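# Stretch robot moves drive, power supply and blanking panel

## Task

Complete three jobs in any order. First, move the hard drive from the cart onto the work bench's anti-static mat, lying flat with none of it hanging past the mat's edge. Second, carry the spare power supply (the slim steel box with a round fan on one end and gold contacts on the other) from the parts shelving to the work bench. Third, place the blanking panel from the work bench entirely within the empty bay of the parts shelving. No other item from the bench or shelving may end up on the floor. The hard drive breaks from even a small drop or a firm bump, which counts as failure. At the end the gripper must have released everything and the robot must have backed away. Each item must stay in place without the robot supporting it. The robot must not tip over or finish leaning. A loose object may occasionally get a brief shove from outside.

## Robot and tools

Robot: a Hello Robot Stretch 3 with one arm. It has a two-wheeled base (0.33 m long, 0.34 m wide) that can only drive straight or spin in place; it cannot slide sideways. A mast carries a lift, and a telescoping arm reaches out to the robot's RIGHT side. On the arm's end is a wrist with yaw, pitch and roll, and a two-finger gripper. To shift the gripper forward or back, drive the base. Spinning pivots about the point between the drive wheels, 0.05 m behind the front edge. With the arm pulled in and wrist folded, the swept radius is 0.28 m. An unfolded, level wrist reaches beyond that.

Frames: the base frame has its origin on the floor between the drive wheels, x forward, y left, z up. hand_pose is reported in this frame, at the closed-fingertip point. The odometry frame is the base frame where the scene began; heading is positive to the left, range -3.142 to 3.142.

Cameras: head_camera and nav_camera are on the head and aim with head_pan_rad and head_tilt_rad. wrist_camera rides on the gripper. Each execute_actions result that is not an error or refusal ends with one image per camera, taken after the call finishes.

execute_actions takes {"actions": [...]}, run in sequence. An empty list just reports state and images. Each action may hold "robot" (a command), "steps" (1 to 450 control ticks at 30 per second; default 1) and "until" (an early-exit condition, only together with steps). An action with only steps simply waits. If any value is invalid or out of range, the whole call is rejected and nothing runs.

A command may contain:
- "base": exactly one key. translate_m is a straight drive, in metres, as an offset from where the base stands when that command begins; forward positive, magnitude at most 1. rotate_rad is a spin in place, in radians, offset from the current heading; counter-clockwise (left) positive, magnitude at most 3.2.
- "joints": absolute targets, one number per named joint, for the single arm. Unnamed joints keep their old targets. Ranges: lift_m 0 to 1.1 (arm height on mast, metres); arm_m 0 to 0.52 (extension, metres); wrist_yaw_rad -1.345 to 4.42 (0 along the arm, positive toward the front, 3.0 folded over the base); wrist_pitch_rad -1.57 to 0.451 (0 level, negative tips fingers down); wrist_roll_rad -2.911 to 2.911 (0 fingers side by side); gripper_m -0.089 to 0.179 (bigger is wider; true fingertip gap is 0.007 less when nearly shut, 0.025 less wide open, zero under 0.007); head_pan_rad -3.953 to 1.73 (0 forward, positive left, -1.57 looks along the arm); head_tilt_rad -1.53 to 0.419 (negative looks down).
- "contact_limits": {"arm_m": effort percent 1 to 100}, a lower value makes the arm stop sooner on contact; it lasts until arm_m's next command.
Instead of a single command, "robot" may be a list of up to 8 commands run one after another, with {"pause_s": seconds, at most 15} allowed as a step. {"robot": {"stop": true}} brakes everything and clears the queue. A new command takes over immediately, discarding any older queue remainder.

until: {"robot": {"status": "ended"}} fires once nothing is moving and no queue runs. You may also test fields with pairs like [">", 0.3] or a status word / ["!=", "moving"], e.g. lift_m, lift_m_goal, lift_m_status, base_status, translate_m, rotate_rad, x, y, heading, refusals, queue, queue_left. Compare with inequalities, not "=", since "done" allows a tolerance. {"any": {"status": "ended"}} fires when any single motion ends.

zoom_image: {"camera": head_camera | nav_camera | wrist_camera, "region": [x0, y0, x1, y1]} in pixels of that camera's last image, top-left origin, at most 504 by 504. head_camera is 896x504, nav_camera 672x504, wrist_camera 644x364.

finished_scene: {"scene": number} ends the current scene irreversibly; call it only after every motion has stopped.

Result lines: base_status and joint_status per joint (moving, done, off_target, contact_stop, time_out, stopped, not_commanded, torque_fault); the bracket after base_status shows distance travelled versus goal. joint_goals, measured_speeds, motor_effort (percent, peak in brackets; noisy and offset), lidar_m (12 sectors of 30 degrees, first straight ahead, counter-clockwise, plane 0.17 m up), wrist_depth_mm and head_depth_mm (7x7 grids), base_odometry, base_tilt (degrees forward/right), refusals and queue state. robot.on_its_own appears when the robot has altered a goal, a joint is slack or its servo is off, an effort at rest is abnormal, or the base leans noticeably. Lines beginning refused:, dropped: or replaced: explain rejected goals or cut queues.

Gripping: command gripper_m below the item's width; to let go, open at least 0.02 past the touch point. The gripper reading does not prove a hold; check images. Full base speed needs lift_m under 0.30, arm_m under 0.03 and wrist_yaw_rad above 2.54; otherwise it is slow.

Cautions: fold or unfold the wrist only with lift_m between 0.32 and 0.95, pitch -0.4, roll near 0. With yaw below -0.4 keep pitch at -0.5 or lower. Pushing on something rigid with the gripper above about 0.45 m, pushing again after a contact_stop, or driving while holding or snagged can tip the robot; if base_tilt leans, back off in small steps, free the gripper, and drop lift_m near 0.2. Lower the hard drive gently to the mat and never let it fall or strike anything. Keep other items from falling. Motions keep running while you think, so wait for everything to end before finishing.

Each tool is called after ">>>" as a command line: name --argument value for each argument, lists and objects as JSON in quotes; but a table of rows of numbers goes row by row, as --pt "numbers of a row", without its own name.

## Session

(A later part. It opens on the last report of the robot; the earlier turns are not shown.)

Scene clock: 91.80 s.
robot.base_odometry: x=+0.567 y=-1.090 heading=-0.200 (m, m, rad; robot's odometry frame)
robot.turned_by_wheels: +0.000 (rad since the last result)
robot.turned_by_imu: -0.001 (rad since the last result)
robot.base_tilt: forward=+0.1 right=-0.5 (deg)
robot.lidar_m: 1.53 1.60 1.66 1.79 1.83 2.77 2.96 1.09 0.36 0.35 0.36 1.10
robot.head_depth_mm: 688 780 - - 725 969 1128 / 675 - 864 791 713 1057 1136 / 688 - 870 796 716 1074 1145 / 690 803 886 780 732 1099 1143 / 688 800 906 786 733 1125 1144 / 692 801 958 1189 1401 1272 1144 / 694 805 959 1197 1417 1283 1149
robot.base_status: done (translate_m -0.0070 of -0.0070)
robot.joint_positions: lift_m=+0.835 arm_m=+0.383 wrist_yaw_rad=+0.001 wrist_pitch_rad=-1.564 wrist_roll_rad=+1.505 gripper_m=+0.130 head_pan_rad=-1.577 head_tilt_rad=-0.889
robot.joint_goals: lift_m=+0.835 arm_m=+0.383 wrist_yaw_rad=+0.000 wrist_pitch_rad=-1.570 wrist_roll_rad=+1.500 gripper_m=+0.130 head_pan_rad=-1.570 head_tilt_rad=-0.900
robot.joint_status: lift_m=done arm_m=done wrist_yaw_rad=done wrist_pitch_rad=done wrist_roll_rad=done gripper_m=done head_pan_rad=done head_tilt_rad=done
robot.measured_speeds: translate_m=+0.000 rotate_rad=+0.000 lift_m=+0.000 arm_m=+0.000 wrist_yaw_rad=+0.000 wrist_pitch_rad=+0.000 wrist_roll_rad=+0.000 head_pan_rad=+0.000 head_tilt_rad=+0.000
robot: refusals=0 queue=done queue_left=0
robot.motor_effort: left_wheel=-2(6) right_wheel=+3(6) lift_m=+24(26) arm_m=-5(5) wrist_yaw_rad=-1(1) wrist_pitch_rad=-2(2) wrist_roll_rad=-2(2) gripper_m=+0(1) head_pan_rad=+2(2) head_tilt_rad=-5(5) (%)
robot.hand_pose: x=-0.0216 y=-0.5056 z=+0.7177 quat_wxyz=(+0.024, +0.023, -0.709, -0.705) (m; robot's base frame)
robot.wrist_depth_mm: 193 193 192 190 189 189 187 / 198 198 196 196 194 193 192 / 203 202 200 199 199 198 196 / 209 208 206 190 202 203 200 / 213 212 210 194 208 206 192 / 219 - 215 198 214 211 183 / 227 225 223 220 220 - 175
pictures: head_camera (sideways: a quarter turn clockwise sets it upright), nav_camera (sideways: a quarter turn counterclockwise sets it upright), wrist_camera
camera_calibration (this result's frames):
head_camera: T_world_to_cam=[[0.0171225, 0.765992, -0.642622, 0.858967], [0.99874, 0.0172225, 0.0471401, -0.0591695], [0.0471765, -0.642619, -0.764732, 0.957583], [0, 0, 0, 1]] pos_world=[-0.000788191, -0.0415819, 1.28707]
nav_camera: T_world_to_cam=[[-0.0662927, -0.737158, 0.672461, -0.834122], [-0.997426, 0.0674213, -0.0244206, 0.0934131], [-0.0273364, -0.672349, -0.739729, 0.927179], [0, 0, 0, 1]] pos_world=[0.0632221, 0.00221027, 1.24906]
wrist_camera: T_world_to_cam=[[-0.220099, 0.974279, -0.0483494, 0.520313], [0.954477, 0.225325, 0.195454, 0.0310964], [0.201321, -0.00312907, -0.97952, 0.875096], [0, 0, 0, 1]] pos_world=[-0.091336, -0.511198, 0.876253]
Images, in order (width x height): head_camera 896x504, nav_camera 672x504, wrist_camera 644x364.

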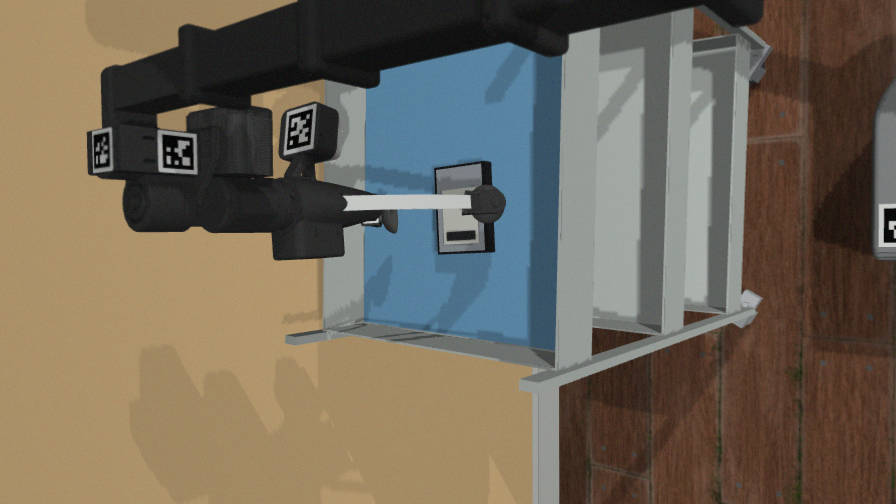

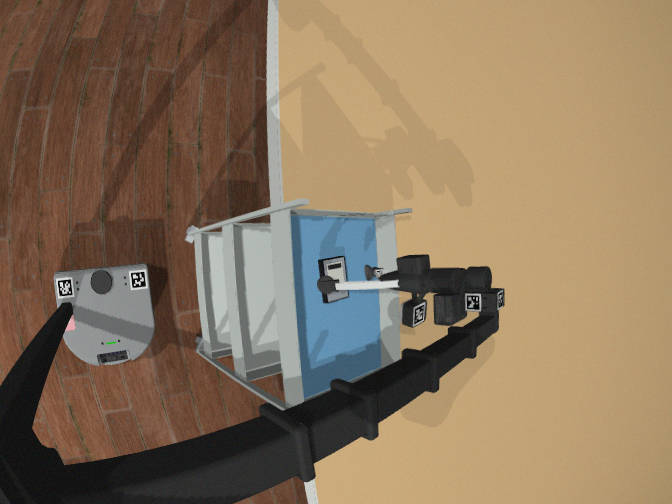

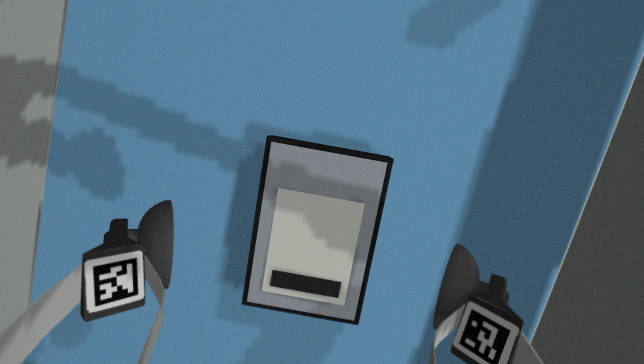

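>>> execute_actions --actions '[{"robot":[{"joints":{"gripper_m":0.11}},{"joints":{"lift_m":0.813}}],"steps":450,"until":{"robot":{"status":"ended"}}}]'

Scene clock: 96.87 s.
robot.base_odometry: x=+0.567 y=-1.090 heading=-0.200 (m, m, rad; robot's odometry frame)
robot.turned_by_wheels: +0.000 (rad since the last result)
robot.turned_by_imu: -0.001 (rad since the last result)
robot.base_tilt: forward=+0.0 right=-0.6 (deg)
robot.lidar_m: 1.53 1.59 1.65 1.79 1.83 2.77 2.95 1.08 0.36 0.35 0.36 1.09
robot.head_depth_mm: 684 778 - - 725 1046 1126 / 689 - 868 791 713 1052 1132 / 689 - - 794 715 1078 1144 / 690 801 878 779 730 1097 1143 / 693 802 903 785 736 1121 1139 / 691 802 961 1187 1395 1280 1141 / 693 803 960 1194 1410 1288 1151
robot.base_status: done (translate_m -0.0070 of -0.0070)
robot.joint_positions: lift_m=+0.813 arm_m=+0.383 wrist_yaw_rad=+0.001 wrist_pitch_rad=-1.564 wrist_roll_rad=+1.505 gripper_m=+0.110 head_pan_rad=-1.577 head_tilt_rad=-0.889
robot.joint_goals: lift_m=+0.813 arm_m=+0.383 wrist_yaw_rad=+0.000 wrist_pitch_rad=-1.570 wrist_roll_rad=+1.500 gripper_m=+0.110 head_pan_rad=-1.570 head_tilt_rad=-0.900
robot.joint_status: lift_m=done arm_m=done wrist_yaw_rad=done wrist_pitch_rad=done wrist_roll_rad=done gripper_m=done head_pan_rad=done head_tilt_rad=done
robot.measured_speeds: translate_m=+0.000 rotate_rad=+0.000 lift_m=+0.000 arm_m=+0.000 wrist_yaw_rad=+0.000 wrist_pitch_rad=+0.000 wrist_roll_rad=+0.000 head_pan_rad=+0.000 head_tilt_rad=+0.000
robot: refusals=0 queue=done queue_left=0
robot.motor_effort: left_wheel=-1(1) right_wheel=+3(3) lift_m=+24(26) arm_m=-5(4) wrist_yaw_rad=+0(1) wrist_pitch_rad=-2(2) wrist_roll_rad=-2(2) gripper_m=+0(75) head_pan_rad=+2(2) head_tilt_rad=-5(5) (%)
robot.hand_pose: x=-0.0216 y=-0.5056 z=+0.6957 quat_wxyz=(+0.024, +0.023, -0.709, -0.705) (m; robot's base frame)
robot.wrist_depth_mm: 173 172 171 170 169 168 167 / 177 177 175 174 174 172 171 / 182 180 179 178 177 176 175 / 186 185 183 168 180 180 179 / 191 190 187 171 185 185 183 / 195 - 192 176 191 190 183 / 201 200 199 181 197 194 175
pictures: head_camera (sideways: a quarter turn clockwise sets it upright), nav_camera (sideways: a quarter turn counterclockwise sets it upright), wrist_camera
camera_calibration (this result's frames):
head_camera: T_world_to_cam=[[0.0171228, 0.765992, -0.642622, 0.858967], [0.99874, 0.0172222, 0.0471401, -0.0591695], [0.0471763, -0.642619, -0.764732, 0.957583], [0, 0, 0, 1]] pos_world=[-0.000788206, -0.0415819, 1.28707]
nav_camera: T_world_to_cam=[[-0.066293, -0.737158, 0.672461, -0.834122], [-0.997426, 0.0674217, -0.0244206, 0.0934131], [-0.0273366, -0.672349, -0.739729, 0.927179], [0, 0, 0, 1]] pos_world=[0.0632221, 0.00221025, 1.24906]
wrist_camera: T_world_to_cam=[[-0.220099, 0.974279, -0.0483495, 0.519248], [0.954477, 0.225325, 0.195454, 0.0353982], [0.201321, -0.00312921, -0.97952, 0.853536], [0, 0, 0, 1]] pos_world=[-0.091336, -0.511198, 0.854243]
Images, in order (width x height): head_camera 896x504, nav_camera 672x504, wrist_camera 644x364.

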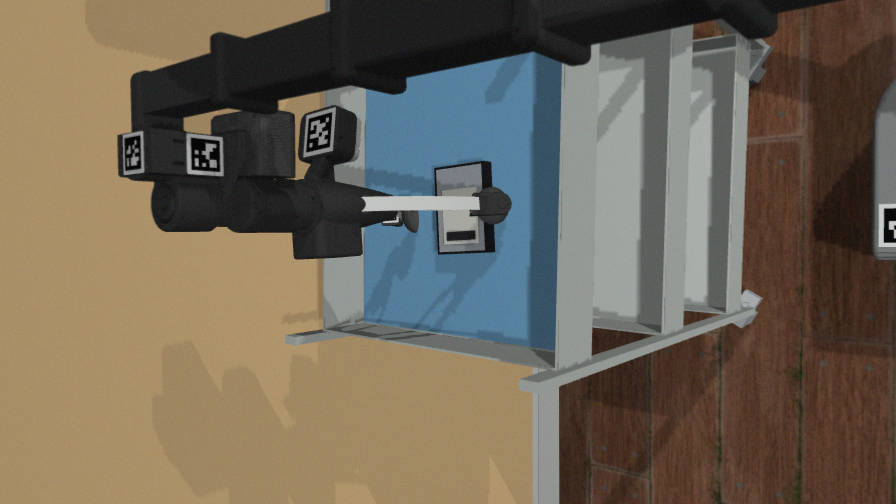

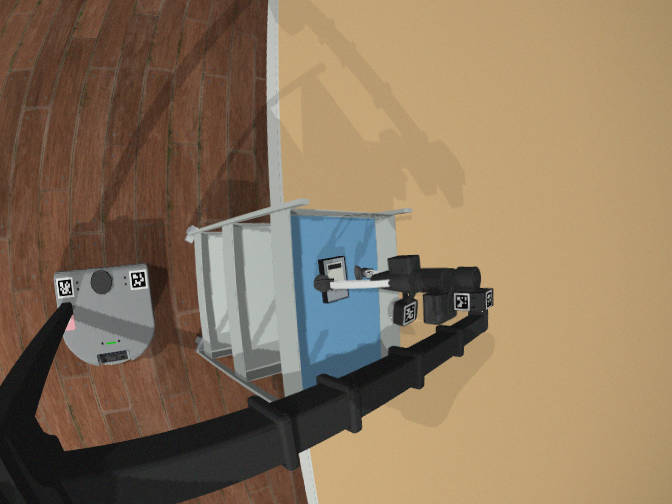

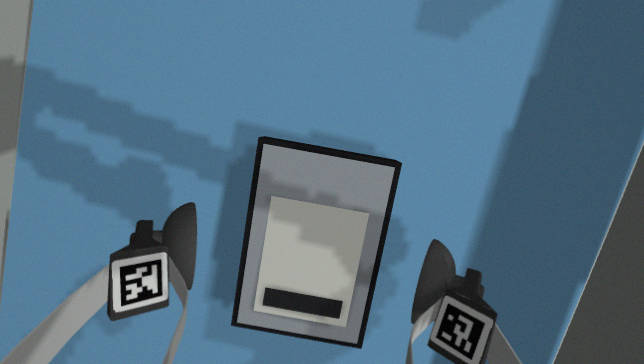

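No contact yet; go lower until the pads touch the tray.

>>> execute_actions --actions '[{"robot":{"joints":{"lift_m":0.800}},"steps":450,"until":{"robot":{"status":"ended"}}}]'

Scene clock: 99.67 s.
robot.base_odometry: x=+0.567 y=-1.090 heading=-0.200 (m, m, rad; robot's odometry frame)
robot.turned_by_wheels: +0.000 (rad since the last result)
robot.turned_by_imu: +0.000 (rad since the last result)
robot.base_tilt: forward=+0.0 right=-0.6 (deg)
robot.lidar_m: 1.53 1.59 1.65 1.79 1.83 2.78 2.95 1.08 0.36 0.35 0.36 1.09
robot.head_depth_mm: 688 788 905 - - 1049 1121 / 686 - 868 788 711 1058 1133 / 688 - - 792 717 1076 1143 / 688 802 885 781 733 1101 1143 / 691 801 907 788 734 1128 1141 / 690 803 965 1192 1399 1278 1145 / 694 802 965 1187 1406 1281 1152
robot.base_status: done (translate_m -0.0070 of -0.0070)
robot.joint_positions: lift_m=+0.801 arm_m=+0.383 wrist_yaw_rad=+0.001 wrist_pitch_rad=-1.567 wrist_roll_rad=+1.505 gripper_m=+0.110 head_pan_rad=-1.577 head_tilt_rad=-0.889
robot.joint_goals: lift_m=+0.800 arm_m=+0.383 wrist_yaw_rad=+0.000 wrist_pitch_rad=-1.570 wrist_roll_rad=+1.500 gripper_m=+0.110 head_pan_rad=-1.570 head_tilt_rad=-0.900
robot.joint_status: lift_m=done arm_m=done wrist_yaw_rad=done wrist_pitch_rad=done wrist_roll_rad=done gripper_m=done head_pan_rad=done head_tilt_rad=done
robot.measured_speeds: translate_m=+0.000 rotate_rad=+0.000 lift_m=+0.000 arm_m=+0.000 wrist_yaw_rad=+0.000 wrist_pitch_rad=+0.000 wrist_roll_rad=+0.000 head_pan_rad=+0.000 head_tilt_rad=+0.000
robot: refusals=0 queue=done queue_left=0
robot.motor_effort: left_wheel=-2(1) right_wheel=+3(3) lift_m=+19(25) arm_m=-5(5) wrist_yaw_rad=+0(1) wrist_pitch_rad=-1(2) wrist_roll_rad=-2(3) gripper_m=+0(0) head_pan_rad=+2(2) head_tilt_rad=-5(5) (%)
robot.hand_pose: x=-0.0216 y=-0.5048 z=+0.6830 quat_wxyz=(+0.024, +0.023, -0.708, -0.706) (m; robot's base frame)
robot.wrist_depth_mm: 161 160 159 159 158 157 155 / 165 164 163 162 162 160 159 / 169 168 167 166 165 164 163 / 173 172 170 155 168 168 167 / 177 176 167 159 173 172 171 / 182 - 166 162 177 177 175 / - 187 184 167 183 181 174
pictures: head_camera (sideways: a quarter turn clockwise sets it upright), nav_camera (sideways: a quarter turn counterclockwise sets it upright), wrist_camera
camera_calibration (this result's frames):
head_camera: T_world_to_cam=[[0.0171229, 0.765992, -0.642622, 0.858967], [0.99874, 0.017222, 0.0471401, -0.0591695], [0.0471762, -0.642619, -0.764732, 0.957583], [0, 0, 0, 1]] pos_world=[-0.000788211, -0.0415819, 1.28707]
nav_camera: T_world_to_cam=[[-0.0662931, -0.737158, 0.672461, -0.834122], [-0.997426, 0.0674218, -0.0244206, 0.0934131], [-0.0273367, -0.672349, -0.739729, 0.927179], [0, 0, 0, 1]] pos_world=[0.0632221, 0.00221024, 1.24906]
wrist_camera: T_world_to_cam=[[-0.220099, 0.974421, -0.0453892, 0.515924], [0.954477, 0.22473, 0.196136, 0.036943], [0.201319, -0.000153601, -0.979526, 0.842587], [0, 0, 0, 1]] pos_world=[-0.0913362, -0.5109, 0.841507]
Images, in order (width x height): head_camera 896x504, nav_camera 672x504, wrist_camera 644x364.

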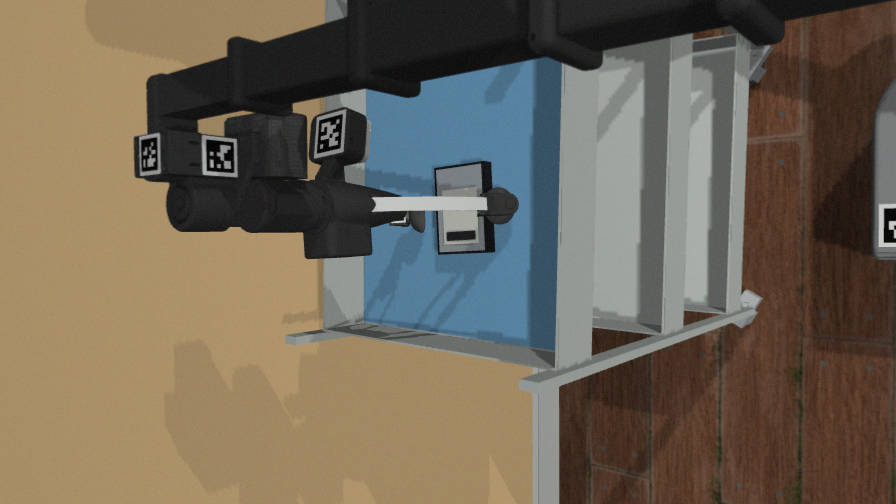

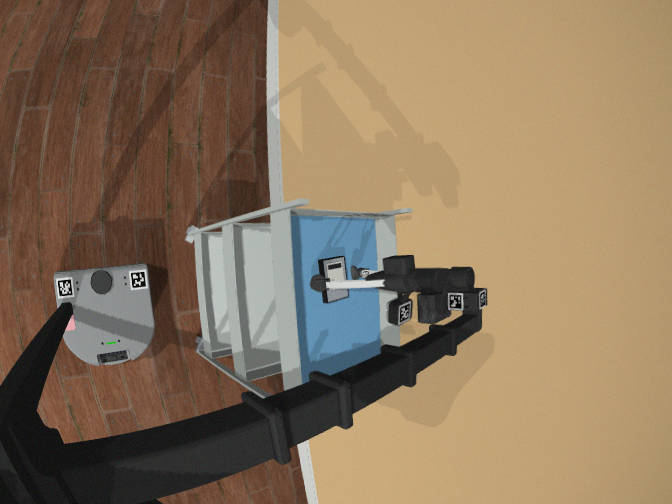

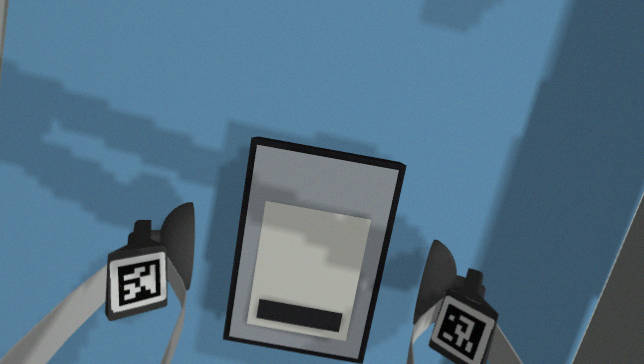

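>>> execute_actions --actions '[{"robot":[{"joints":{"lift_m":0.805}},{"joints":{"gripper_m":0.04}}],"steps":450,"until":{"robot":{"status":"ended"}}},{"steps":15}]'

Scene clock: 104.63 s.
robot.base_odometry: x=+0.567 y=-1.090 heading=-0.200 (m, m, rad; robot's odometry frame)
robot.turned_by_wheels: +0.000 (rad since the last result)
robot.turned_by_imu: -0.001 (rad since the last result)
robot.base_tilt: forward=-0.1 right=-0.4 (deg)
robot.lidar_m: 1.53 1.60 1.65 1.79 1.83 2.78 2.97 1.08 0.36 0.35 0.36 1.10
robot.head_depth_mm: 686 780 900 - - 1046 1116 / 688 - 867 789 714 1063 1134 / 688 - - 777 716 1082 1146 / 690 804 881 782 731 1094 1147 / 690 801 909 787 734 1127 1142 / 691 804 955 1195 1404 1271 1147 / 694 808 959 1194 1412 1284 1151
robot.base_status: done (translate_m -0.0070 of -0.0070)
robot.joint_positions: lift_m=+0.805 arm_m=+0.383 wrist_yaw_rad=-0.001 wrist_pitch_rad=-1.569 wrist_roll_rad=+1.505 gripper_m=+0.041 head_pan_rad=-1.577 head_tilt_rad=-0.889
robot.joint_goals: lift_m=+0.805 arm_m=+0.383 wrist_yaw_rad=+0.000 wrist_pitch_rad=-1.570 wrist_roll_rad=+1.500 gripper_m=+0.040 head_pan_rad=-1.570 head_tilt_rad=-0.900
robot.joint_status: lift_m=done arm_m=done wrist_yaw_rad=done wrist_pitch_rad=done wrist_roll_rad=done gripper_m=done head_pan_rad=done head_tilt_rad=done
robot.measured_speeds: translate_m=+0.000 rotate_rad=+0.000 lift_m=+0.000 arm_m=+0.000 wrist_yaw_rad=+0.000 wrist_pitch_rad=+0.000 wrist_roll_rad=+0.000 head_pan_rad=+0.000 head_tilt_rad=+0.000
robot: refusals=0 queue=done queue_left=0
robot.motor_effort: left_wheel=-1(1) right_wheel=+4(3) lift_m=+43(53) arm_m=-5(4) wrist_yaw_rad=+1(2) wrist_pitch_rad=+0(1) wrist_roll_rad=-3(2) gripper_m=-11(92) head_pan_rad=+1(2) head_tilt_rad=-5(5) (%)
robot.hand_pose: x=-0.0215 y=-0.5043 z=+0.6872 quat_wxyz=(+0.023, +0.023, -0.707, -0.706) (m; robot's base frame)
robot.wrist_depth_mm: 165 164 163 162 162 161 160 / 169 168 168 166 165 165 164 / 173 172 171 170 170 168 168 / 177 177 175 159 173 173 172 / 182 181 165 163 177 177 175 / 186 185 168 167 181 182 179 / 192 192 190 172 189 186 174
pictures: head_camera (sideways: a quarter turn clockwise sets it upright), nav_camera (sideways: a quarter turn counterclockwise sets it upright), wrist_camera
camera_calibration (this result's frames):
head_camera: T_world_to_cam=[[0.0171226, 0.765992, -0.642622, 0.858967], [0.99874, 0.0172224, 0.0471401, -0.0591695], [0.0471764, -0.642619, -0.764732, 0.957582], [0, 0, 0, 1]] pos_world=[-0.000788196, -0.0415819, 1.28707]
nav_camera: T_world_to_cam=[[-0.0662928, -0.737158, 0.672461, -0.834122], [-0.997426, 0.0674215, -0.0244206, 0.0934131], [-0.0273365, -0.672349, -0.739729, 0.927179], [0, 0, 0, 1]] pos_world=[0.0632221, 0.00221026, 1.24906]
wrist_camera: T_world_to_cam=[[-0.218421, 0.97489, -0.0433837, 0.514498], [0.954862, 0.222683, 0.196597, 0.0346161], [0.201321, 0.00151548, -0.979524, 0.847553], [0, 0, 0, 1]] pos_world=[-0.0913066, -0.510572, 0.845714]
Images, in order (width x height): head_camera 896x504, nav_camera 672x504, wrist_camera 644x364.

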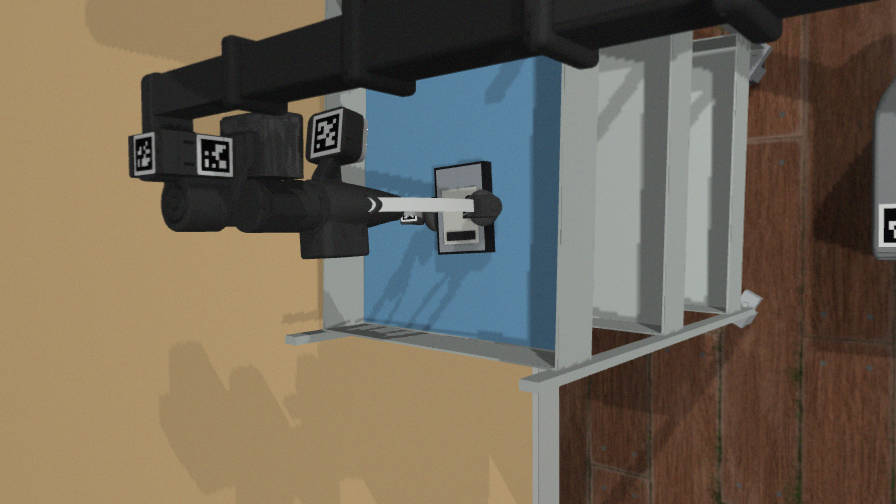

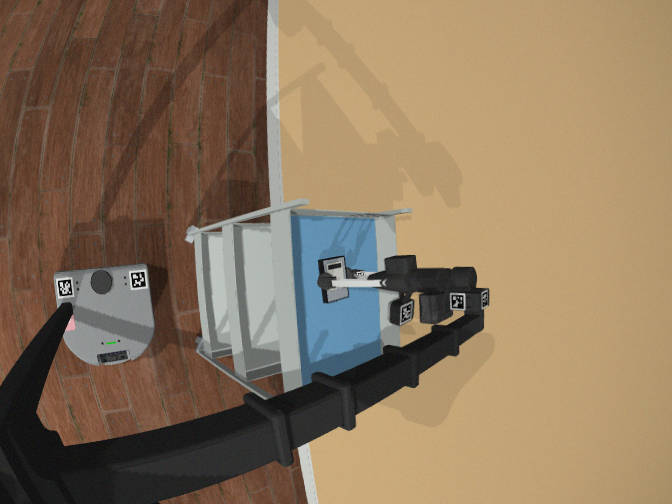

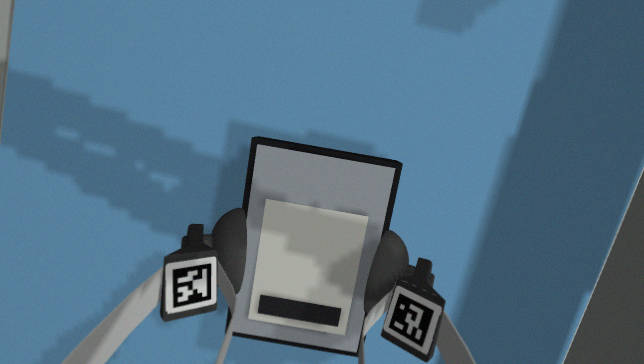

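>>> execute_actions --actions '[{"robot":[{"joints":{"gripper_m":0.01}},{"joints":{"lift_m":0.815}}],"steps":450,"until":{"robot":{"status":"ended"}}},{"steps":30}]'

Scene clock: 109.50 s.
robot.base_odometry: x=+0.567 y=-1.090 heading=-0.200 (m, m, rad; robot's odometry frame)
robot.turned_by_wheels: +0.000 (rad since the last result)
robot.turned_by_imu: -0.001 (rad since the last result)
robot.base_tilt: forward=+0.3 right=-0.5 (deg)
robot.lidar_m: 1.53 1.59 1.66 1.79 1.83 2.78 2.96 1.08 0.36 0.35 0.36 1.10
robot.head_depth_mm: 687 780 - - 727 1049 1132 / 688 - 867 789 713 1060 1135 / 689 - - 775 715 1080 1148 / 688 800 879 783 731 1102 1141 / 692 798 905 784 733 1128 1138 / 691 800 955 1187 1396 1280 1151 / 692 803 961 1193 1414 1288 1153
robot.base_status: done (translate_m -0.0070 of -0.0070)
robot.joint_positions: lift_m=+0.815 arm_m=+0.383 wrist_yaw_rad=-0.001 wrist_pitch_rad=-1.566 wrist_roll_rad=+1.505 gripper_m=+0.014 head_pan_rad=-1.577 head_tilt_rad=-0.889
robot.joint_goals: lift_m=+0.815 arm_m=+0.383 wrist_yaw_rad=+0.000 wrist_pitch_rad=-1.570 wrist_roll_rad=+1.500 gripper_m=+0.013 head_pan_rad=-1.570 head_tilt_rad=-0.900
robot.joint_status: lift_m=done arm_m=done wrist_yaw_rad=done wrist_pitch_rad=done wrist_roll_rad=done gripper_m=done head_pan_rad=done head_tilt_rad=done
robot.measured_speeds: translate_m=+0.000 rotate_rad=+0.000 lift_m=+0.000 arm_m=+0.000 wrist_yaw_rad=+0.000 wrist_pitch_rad=+0.000 wrist_roll_rad=+0.000 head_pan_rad=+0.000 head_tilt_rad=+0.000
robot: refusals=0 queue=done queue_left=0
robot.motor_effort: left_wheel=-1(2) right_wheel=+3(4) lift_m=+49(51) arm_m=-5(4) wrist_yaw_rad=+2(2) wrist_pitch_rad=-1(1) wrist_roll_rad=-2(2) gripper_m=-20(100) head_pan_rad=+2(2) head_tilt_rad=-5(5) (%)
robot.hand_pose: x=-0.0215 y=-0.5051 z=+0.6969 quat_wxyz=(+0.023, +0.023, -0.708, -0.705) (m; robot's base frame)
robot.wrist_depth_mm: 173 173 172 171 171 169 168 / 177 177 175 175 174 173 173 / 182 182 180 179 179 177 176 / 187 186 184 161 181 181 180 / 192 190 166 165 186 186 184 / 197 194 171 169 192 190 182 / 202 201 200 174 198 195 174
pictures: head_camera (sideways: a quarter turn clockwise sets it upright), nav_camera (sideways: a quarter turn counterclockwise sets it upright), wrist_camera
camera_calibration (this result's frames):
head_camera: T_world_to_cam=[[0.0171227, 0.765992, -0.642622, 0.858967], [0.99874, 0.0172223, 0.0471401, -0.0591695], [0.0471764, -0.642619, -0.764732, 0.957583], [0, 0, 0, 1]] pos_world=[-0.000788201, -0.0415819, 1.28707]
nav_camera: T_world_to_cam=[[-0.0662929, -0.737158, 0.672461, -0.834122], [-0.997426, 0.0674216, -0.0244206, 0.0934131], [-0.0273365, -0.672349, -0.73973, 0.927179], [0, 0, 0, 1]] pos_world=[0.0632221, 0.00221026, 1.24906]
wrist_camera: T_world_to_cam=[[-0.218347, 0.974763, -0.0464993, 0.517823], [0.95488, 0.223237, 0.195881, 0.0336816], [0.201318, -0.00163136, -0.979525, 0.855406], [0, 0, 0, 1]] pos_world=[-0.0913051, -0.510878, 0.855372]
Images, in order (width x height): head_camera 896x504, nav_camera 672x504, wrist_camera 644x364.

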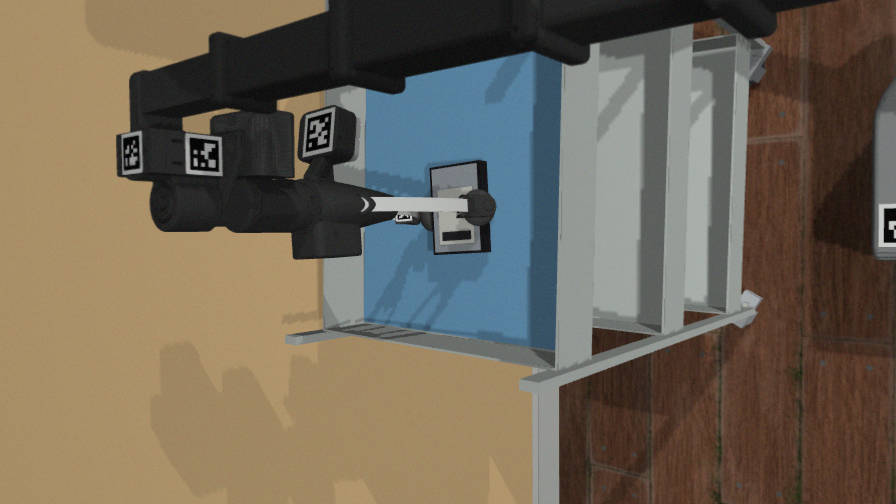

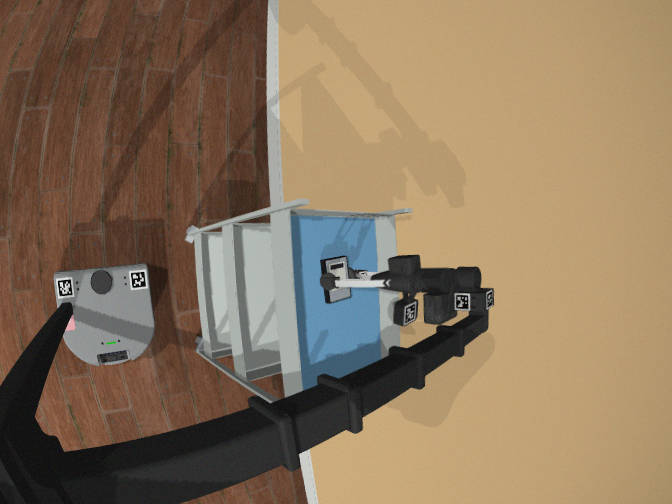

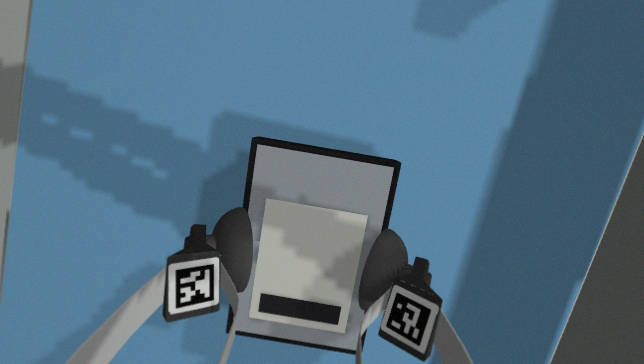

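>>> execute_actions --actions '[{"robot":[{"joints":{"gripper_m":0.022}},{"joints":{"lift_m":0.83}}],"steps":450,"until":{"robot":{"status":"ended"}}},{"steps":45}]'

Scene clock: 114.63 s.
robot.base_odometry: x=+0.567 y=-1.090 heading=-0.200 (m, m, rad; robot's odometry frame)
robot.turned_by_wheels: +0.000 (rad since the last result)
robot.turned_by_imu: -0.001 (rad since the last result)
robot.base_tilt: forward=+0.1 right=-0.6 (deg)
robot.lidar_m: 1.53 1.60 1.65 1.79 1.83 2.77 2.95 1.08 0.36 0.35 0.36 1.10
robot.head_depth_mm: 687 778 - - 725 1005 1130 / 675 - 868 791 713 1059 1129 / 687 - 869 761 719 1077 1145 / 688 799 879 764 731 1105 1141 / 689 799 908 785 735 1127 1145 / 691 802 962 1194 1393 1283 1145 / 692 803 963 1191 1421 1280 1149
robot.base_status: done (translate_m -0.0070 of -0.0070)
robot.joint_positions: lift_m=+0.830 arm_m=+0.383 wrist_yaw_rad=-0.001 wrist_pitch_rad=-1.565 wrist_roll_rad=+1.505 gripper_m=+0.023 head_pan_rad=-1.577 head_tilt_rad=-0.889
robot.joint_goals: lift_m=+0.830 arm_m=+0.383 wrist_yaw_rad=+0.000 wrist_pitch_rad=-1.570 wrist_roll_rad=+1.500 gripper_m=+0.022 head_pan_rad=-1.570 head_tilt_rad=-0.900
robot.joint_status: lift_m=done arm_m=done wrist_yaw_rad=done wrist_pitch_rad=done wrist_roll_rad=done gripper_m=done head_pan_rad=done head_tilt_rad=done
robot.measured_speeds: translate_m=+0.000 rotate_rad=+0.000 lift_m=+0.000 arm_m=+0.000 wrist_yaw_rad=+0.000 wrist_pitch_rad=+0.000 wrist_roll_rad=+0.000 head_pan_rad=+0.000 head_tilt_rad=+0.000
robot: refusals=0 queue=done queue_left=0
robot.motor_effort: left_wheel=-1(2) right_wheel=+3(3) lift_m=+50(53) arm_m=-4(4) wrist_yaw_rad=+1(2) wrist_pitch_rad=-1(1) wrist_roll_rad=-3(2) gripper_m=-17(28) head_pan_rad=+2(2) head_tilt_rad=-5(5) (%)
robot.hand_pose: x=-0.0215 y=-0.5052 z=+0.7119 quat_wxyz=(+0.023, +0.023, -0.708, -0.705) (m; robot's base frame)
robot.wrist_depth_mm: 188 187 186 185 184 183 182 / 192 191 190 189 189 187 186 / 197 196 194 194 192 192 190 / 202 202 198 160 197 197 194 / 207 206 166 165 202 201 191 / 213 211 169 168 207 207 182 / 219 218 216 174 215 212 175
pictures: head_camera (sideways: a quarter turn clockwise sets it upright), nav_camera (sideways: a quarter turn counterclockwise sets it upright), wrist_camera
camera_calibration (this result's frames):
head_camera: T_world_to_cam=[[0.0171227, 0.765992, -0.642622, 0.858967], [0.99874, 0.0172223, 0.0471401, -0.0591695], [0.0471764, -0.642619, -0.764732, 0.957582], [0, 0, 0, 1]] pos_world=[-0.000788201, -0.0415819, 1.28707]
nav_camera: T_world_to_cam=[[-0.0662929, -0.737158, 0.672461, -0.834122], [-0.997426, 0.0674216, -0.0244206, 0.0934131], [-0.0273365, -0.672349, -0.739729, 0.927179], [0, 0, 0, 1]] pos_world=[0.0632221, 0.00221025, 1.24906]
wrist_camera: T_world_to_cam=[[-0.218347, 0.974749, -0.0467849, 0.51879], [0.95488, 0.223295, 0.195815, 0.0308377], [0.201317, -0.00191826, -0.979524, 0.869947], [0, 0, 0, 1]] pos_world=[-0.0913052, -0.510907, 0.870367]
Images, in order (width x height): head_camera 896x504, nav_camera 672x504, wrist_camera 644x364.

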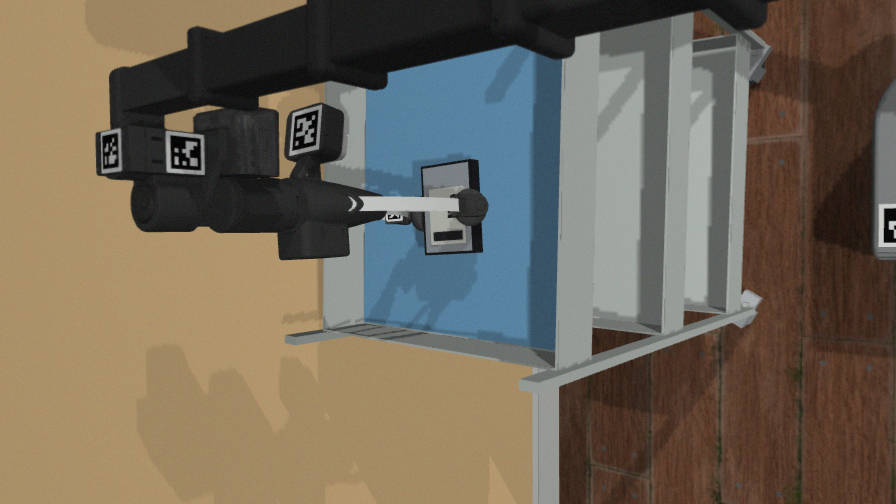

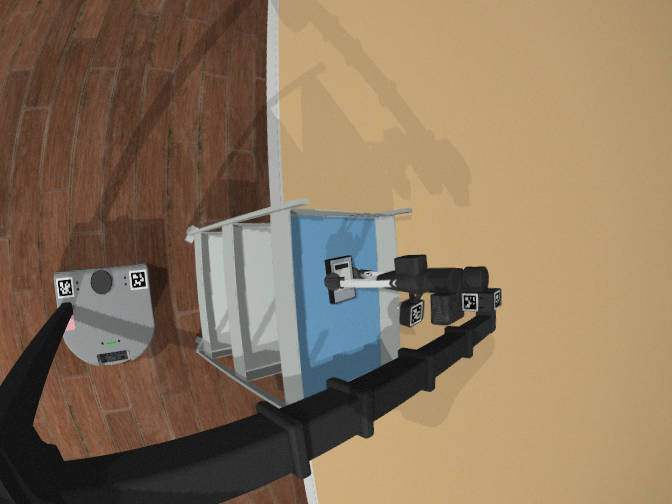

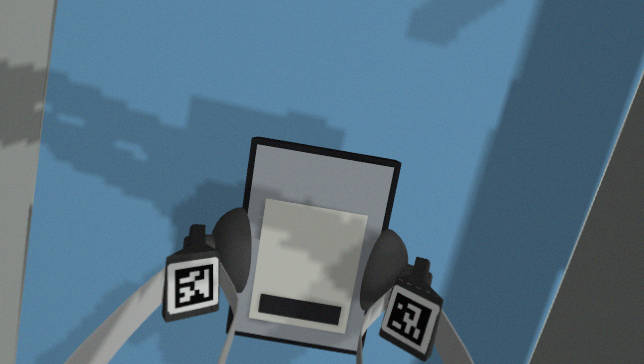

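>>> execute_actions --actions '[{"robot":[{"joints":{"lift_m":1.0}},{"joints":{"arm_m":0.05}},{"base":{"rotate_rad":-0.637},"joints":{"head_pan_rad":-3.14,"head_tilt_rad":-0.6}},{"base":{"translate_m":-1.0}},{"base":{"translate_m":-1.0}}],"steps":450,"until":{"robot":{"status":"ended"}}},{"steps":450,"until":{"robot":{"status":"ended"}}}]'

Scene clock: 168.97 s.
robot.base_odometry: x=-0.773 y=+0.395 heading=-0.837 (m, m, rad; robot's odometry frame)
robot.turned_by_wheels: -0.637 (rad since the last result)
robot.turned_by_imu: -0.635 (rad since the last result)
robot.base_tilt: forward=-0.1 right=-0.5 (deg)
robot.lidar_m: 1.99 2.65 0.95 0.67 0.83 1.71 1.60 0.86 1.62 2.06 1.93 1.97
robot.head_depth_mm: 1995 2064 - - - - - / 1943 1859 - - - - - / 1800 1880 1521 - - - - / 1686 1812 1285 2139 - - - / 1592 1706 1291 1994 - - - / 1512 1639 1293 1065 - - - / 1427 1549 1305 1019 - - -
robot.base_status: done (translate_m -1.0000 of -1.0000)
robot.joint_positions: lift_m=+1.000 arm_m=+0.050 wrist_yaw_rad=+0.000 wrist_pitch_rad=-1.564 wrist_roll_rad=+1.503 gripper_m=+0.023 head_pan_rad=-3.133 head_tilt_rad=-0.606
robot.joint_goals: lift_m=+1.000 arm_m=+0.050 wrist_yaw_rad=+0.000 wrist_pitch_rad=-1.570 wrist_roll_rad=+1.500 gripper_m=+0.022 head_pan_rad=-3.140 head_tilt_rad=-0.600
robot.joint_status: lift_m=done arm_m=done wrist_yaw_rad=done wrist_pitch_rad=done wrist_roll_rad=done gripper_m=done head_pan_rad=done head_tilt_rad=done
robot.measured_speeds: translate_m=+0.000 rotate_rad=+0.000 lift_m=+0.000 arm_m=+0.000 wrist_yaw_rad=+0.000 wrist_pitch_rad=+0.000 wrist_roll_rad=+0.000 head_pan_rad=+0.000 head_tilt_rad=+0.000
robot: refusals=0 queue=done queue_left=0
robot.motor_effort: left_wheel=+2(6) right_wheel=-1(7) lift_m=+51(52) arm_m=-4(4) wrist_yaw_rad=+1(2) wrist_pitch_rad=-2(1) wrist_roll_rad=-2(2) gripper_m=-17(17) head_pan_rad=-2(30) head_tilt_rad=+3(25) (%)
robot.hand_pose: x=-0.0215 y=-0.1724 z=+0.8818 quat_wxyz=(+0.024, +0.023, -0.709, -0.705) (m; robot's base frame)
robot.wrist_depth_mm: 971 966 964 966 945 955 945 / - - - 979 966 965 970 / - - - - - - - / - - - 161 161 - - / - - 166 165 - - - / - - 170 169 - - - / - - - 173 - - -
pictures: head_camera (sideways: a quarter turn clockwise sets it upright), nav_camera (sideways: a quarter turn counterclockwise sets it upright), wrist_camera
camera_calibration (this result's frames):
head_camera: T_world_to_cam=[[0.555905, -0.00792288, -0.831208, 1.10147], [0.0438424, -0.998283, 0.0388368, -0.0425506], [-0.830089, -0.0580317, -0.554603, 0.689614], [0, 0, 0, 1]] pos_world=[-0.038007, 0.00626883, 1.29967]
nav_camera: T_world_to_cam=[[-0.520576, 0.0575646, 0.851873, -1.06521], [0.0437877, 0.998212, -0.0406949, 0.108261], [-0.852692, 0.0161168, -0.522165, 0.649204], [0, 0, 0, 1]] pos_world=[-0.0056912, -0.0572122, 1.25082]
wrist_camera: T_world_to_cam=[[-0.220423, 0.974236, -0.0477338, 0.2031], [0.954404, 0.225519, 0.195589, -0.0761587], [0.201314, -0.00244502, -0.979524, 1.037], [0, 0, 0, 1]] pos_world=[-0.0913091, -0.178156, 1.04036]
Images, in order (width x height): head_camera 896x504, nav_camera 672x504, wrist_camera 644x364.

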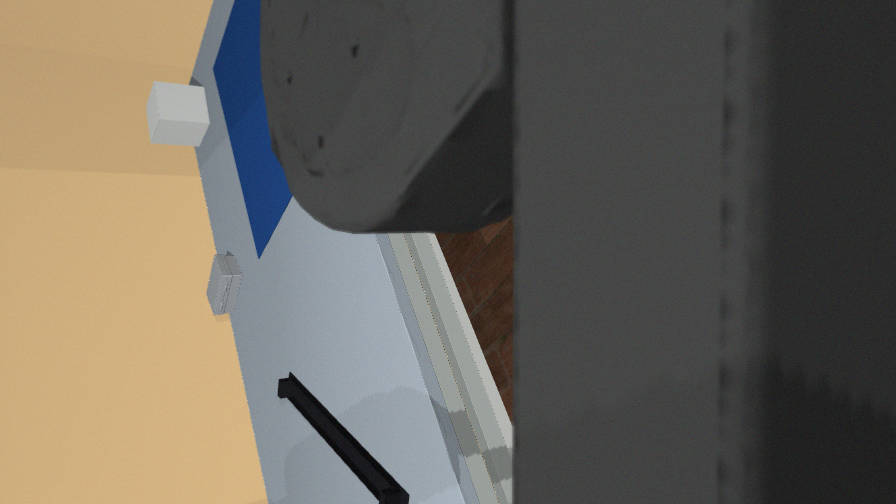

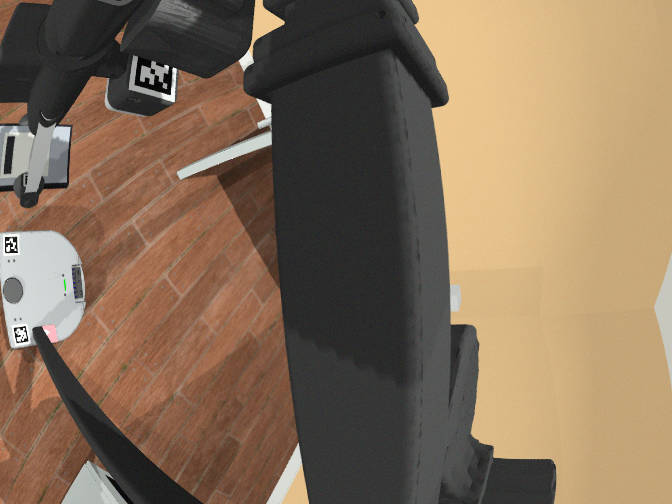

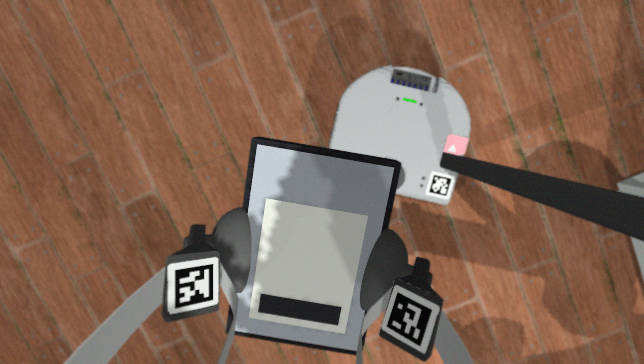

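>>> execute_actions --actions '[{"robot":[{"base":{"translate_m":-0.62}},{"base":{"rotate_rad":-0.934},"joints":{"head_pan_rad":-1.57,"head_tilt_rad":-0.8}},{"base":{"translate_m":-0.6}}],"steps":450,"until":{"robot":{"status":"ended"}}},{"steps":450,"until":{"robot":{"status":"ended"}}}]'

Scene clock: 189.67 s.
robot.base_odometry: x=-1.069 y=+1.444 heading=-1.771 (m, m, rad; robot's odometry frame)
robot.turned_by_wheels: -0.934 (rad since the last result)
robot.turned_by_imu: -0.931 (rad since the last result)
robot.base_tilt: forward=+0.0 right=-0.5 (deg)
robot.lidar_m: 2.87 3.01 0.83 0.80 0.83 0.88 0.85 0.63 1.00 0.97 1.03 0.90
robot.head_depth_mm: 946 - - - - 1274 1155 / 967 1064 - - - 565 391 / 968 1074 - - - - - / 972 1059 909 736 - 1275 386 / 966 1083 911 739 622 1273 1166 / 969 1087 916 744 627 1289 1173 / 970 1090 925 749 627 1282 1172
robot.base_status: done (translate_m -0.6000 of -0.6000)
robot.joint_positions: lift_m=+1.000 arm_m=+0.050 wrist_yaw_rad=+0.000 wrist_pitch_rad=-1.564 wrist_roll_rad=+1.503 gripper_m=+0.023 head_pan_rad=-1.577 head_tilt_rad=-0.790
robot.joint_goals: lift_m=+1.000 arm_m=+0.050 wrist_yaw_rad=+0.000 wrist_pitch_rad=-1.570 wrist_roll_rad=+1.500 gripper_m=+0.022 head_pan_rad=-1.570 head_tilt_rad=-0.800
robot.joint_status: lift_m=done arm_m=done wrist_yaw_rad=done wrist_pitch_rad=done wrist_roll_rad=done gripper_m=done head_pan_rad=done head_tilt_rad=done
robot.measured_speeds: translate_m=+0.000 rotate_rad=+0.000 lift_m=+0.000 arm_m=+0.000 wrist_yaw_rad=+0.000 wrist_pitch_rad=+0.000 wrist_roll_rad=+0.000 head_pan_rad=+0.000 head_tilt_rad=+0.000
robot: refusals=0 queue=done queue_left=0
robot.motor_effort: left_wheel=+2(5) right_wheel=-2(8) lift_m=+51(51) arm_m=-5(5) wrist_yaw_rad=+0(0) wrist_pitch_rad=-1(2) wrist_roll_rad=-2(2) gripper_m=-17(17) head_pan_rad=+3(29) head_tilt_rad=-4(21) (%)
robot.hand_pose: x=-0.0215 y=-0.1724 z=+0.8818 quat_wxyz=(+0.024, +0.023, -0.709, -0.705) (m; robot's base frame)
robot.wrist_depth_mm: 256 255 968 952 952 947 950 / 262 263 - 975 976 964 955 / 269 269 - - - - - / 277 275 - 160 160 - - / 283 285 166 164 - - - / 291 290 170 168 - - - / 301 - - 173 - - -
pictures: head_camera (sideways: a quarter turn clockwise sets it upright), nav_camera (sideways: a quarter turn counterclockwise sets it upright), wrist_camera
camera_calibration (this result's frames):
head_camera: T_world_to_cam=[[0.0170733, 0.698524, -0.715383, 0.953782], [0.998776, 0.0212968, 0.0446317, -0.05591], [0.0464116, -0.71527, -0.697306, 0.8699], [0, 0, 0, 1]] pos_world=[-0.000816206, -0.0428355, 1.2914]
nav_camera: T_world_to_cam=[[-0.066212, -0.666849, 0.742245, -0.925066], [-0.99741, 0.0651814, -0.0304136, 0.101219], [-0.0280993, -0.742337, -0.669438, 0.835763], [0, 0, 0, 1]] pos_world=[0.0631905, -0.00305945, 1.2492]
wrist_camera: T_world_to_cam=[[-0.220417, 0.974237, -0.0477335, 0.203101], [0.954405, 0.225513, 0.195589, -0.0761596], [0.201314, -0.00244612, -0.979524, 1.037], [0, 0, 0, 1]] pos_world=[-0.0913092, -0.178157, 1.04036]
Images, in order (width x height): head_camera 896x504, nav_camera 672x504, wrist_camera 644x364.

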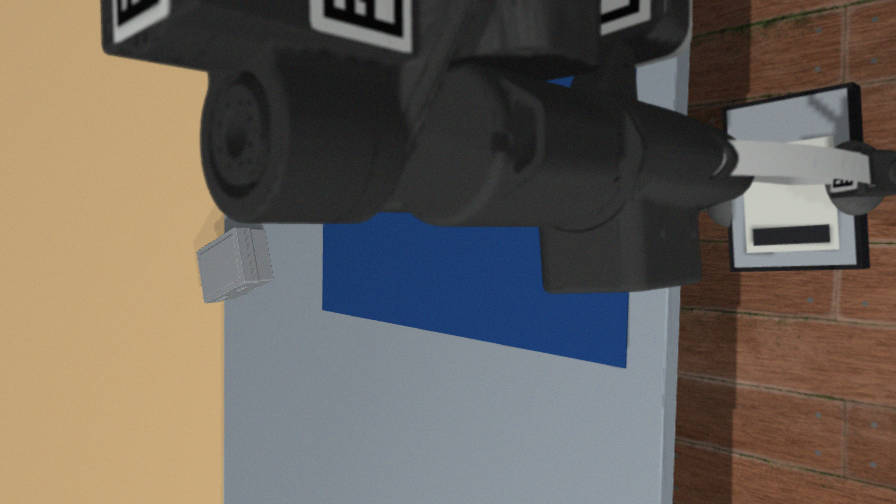

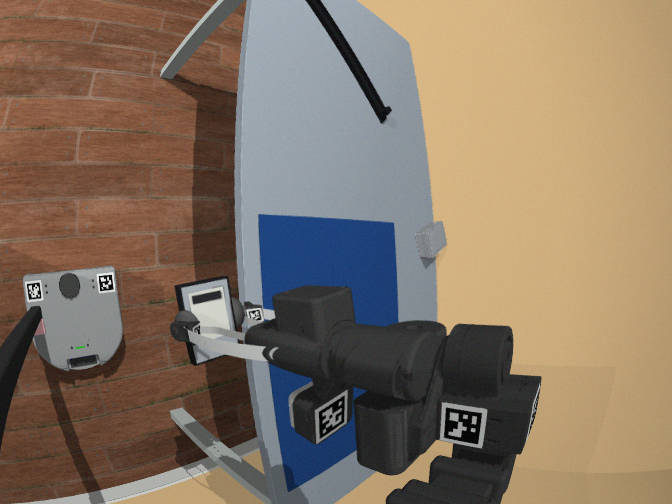

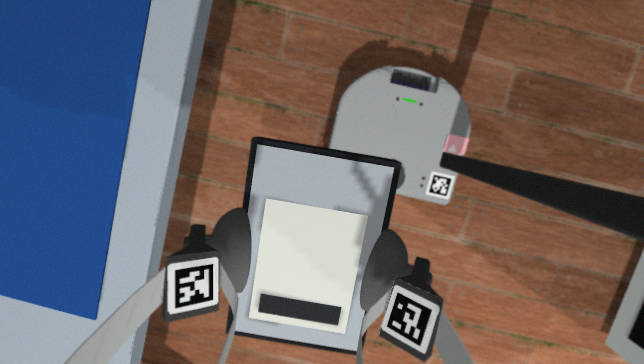

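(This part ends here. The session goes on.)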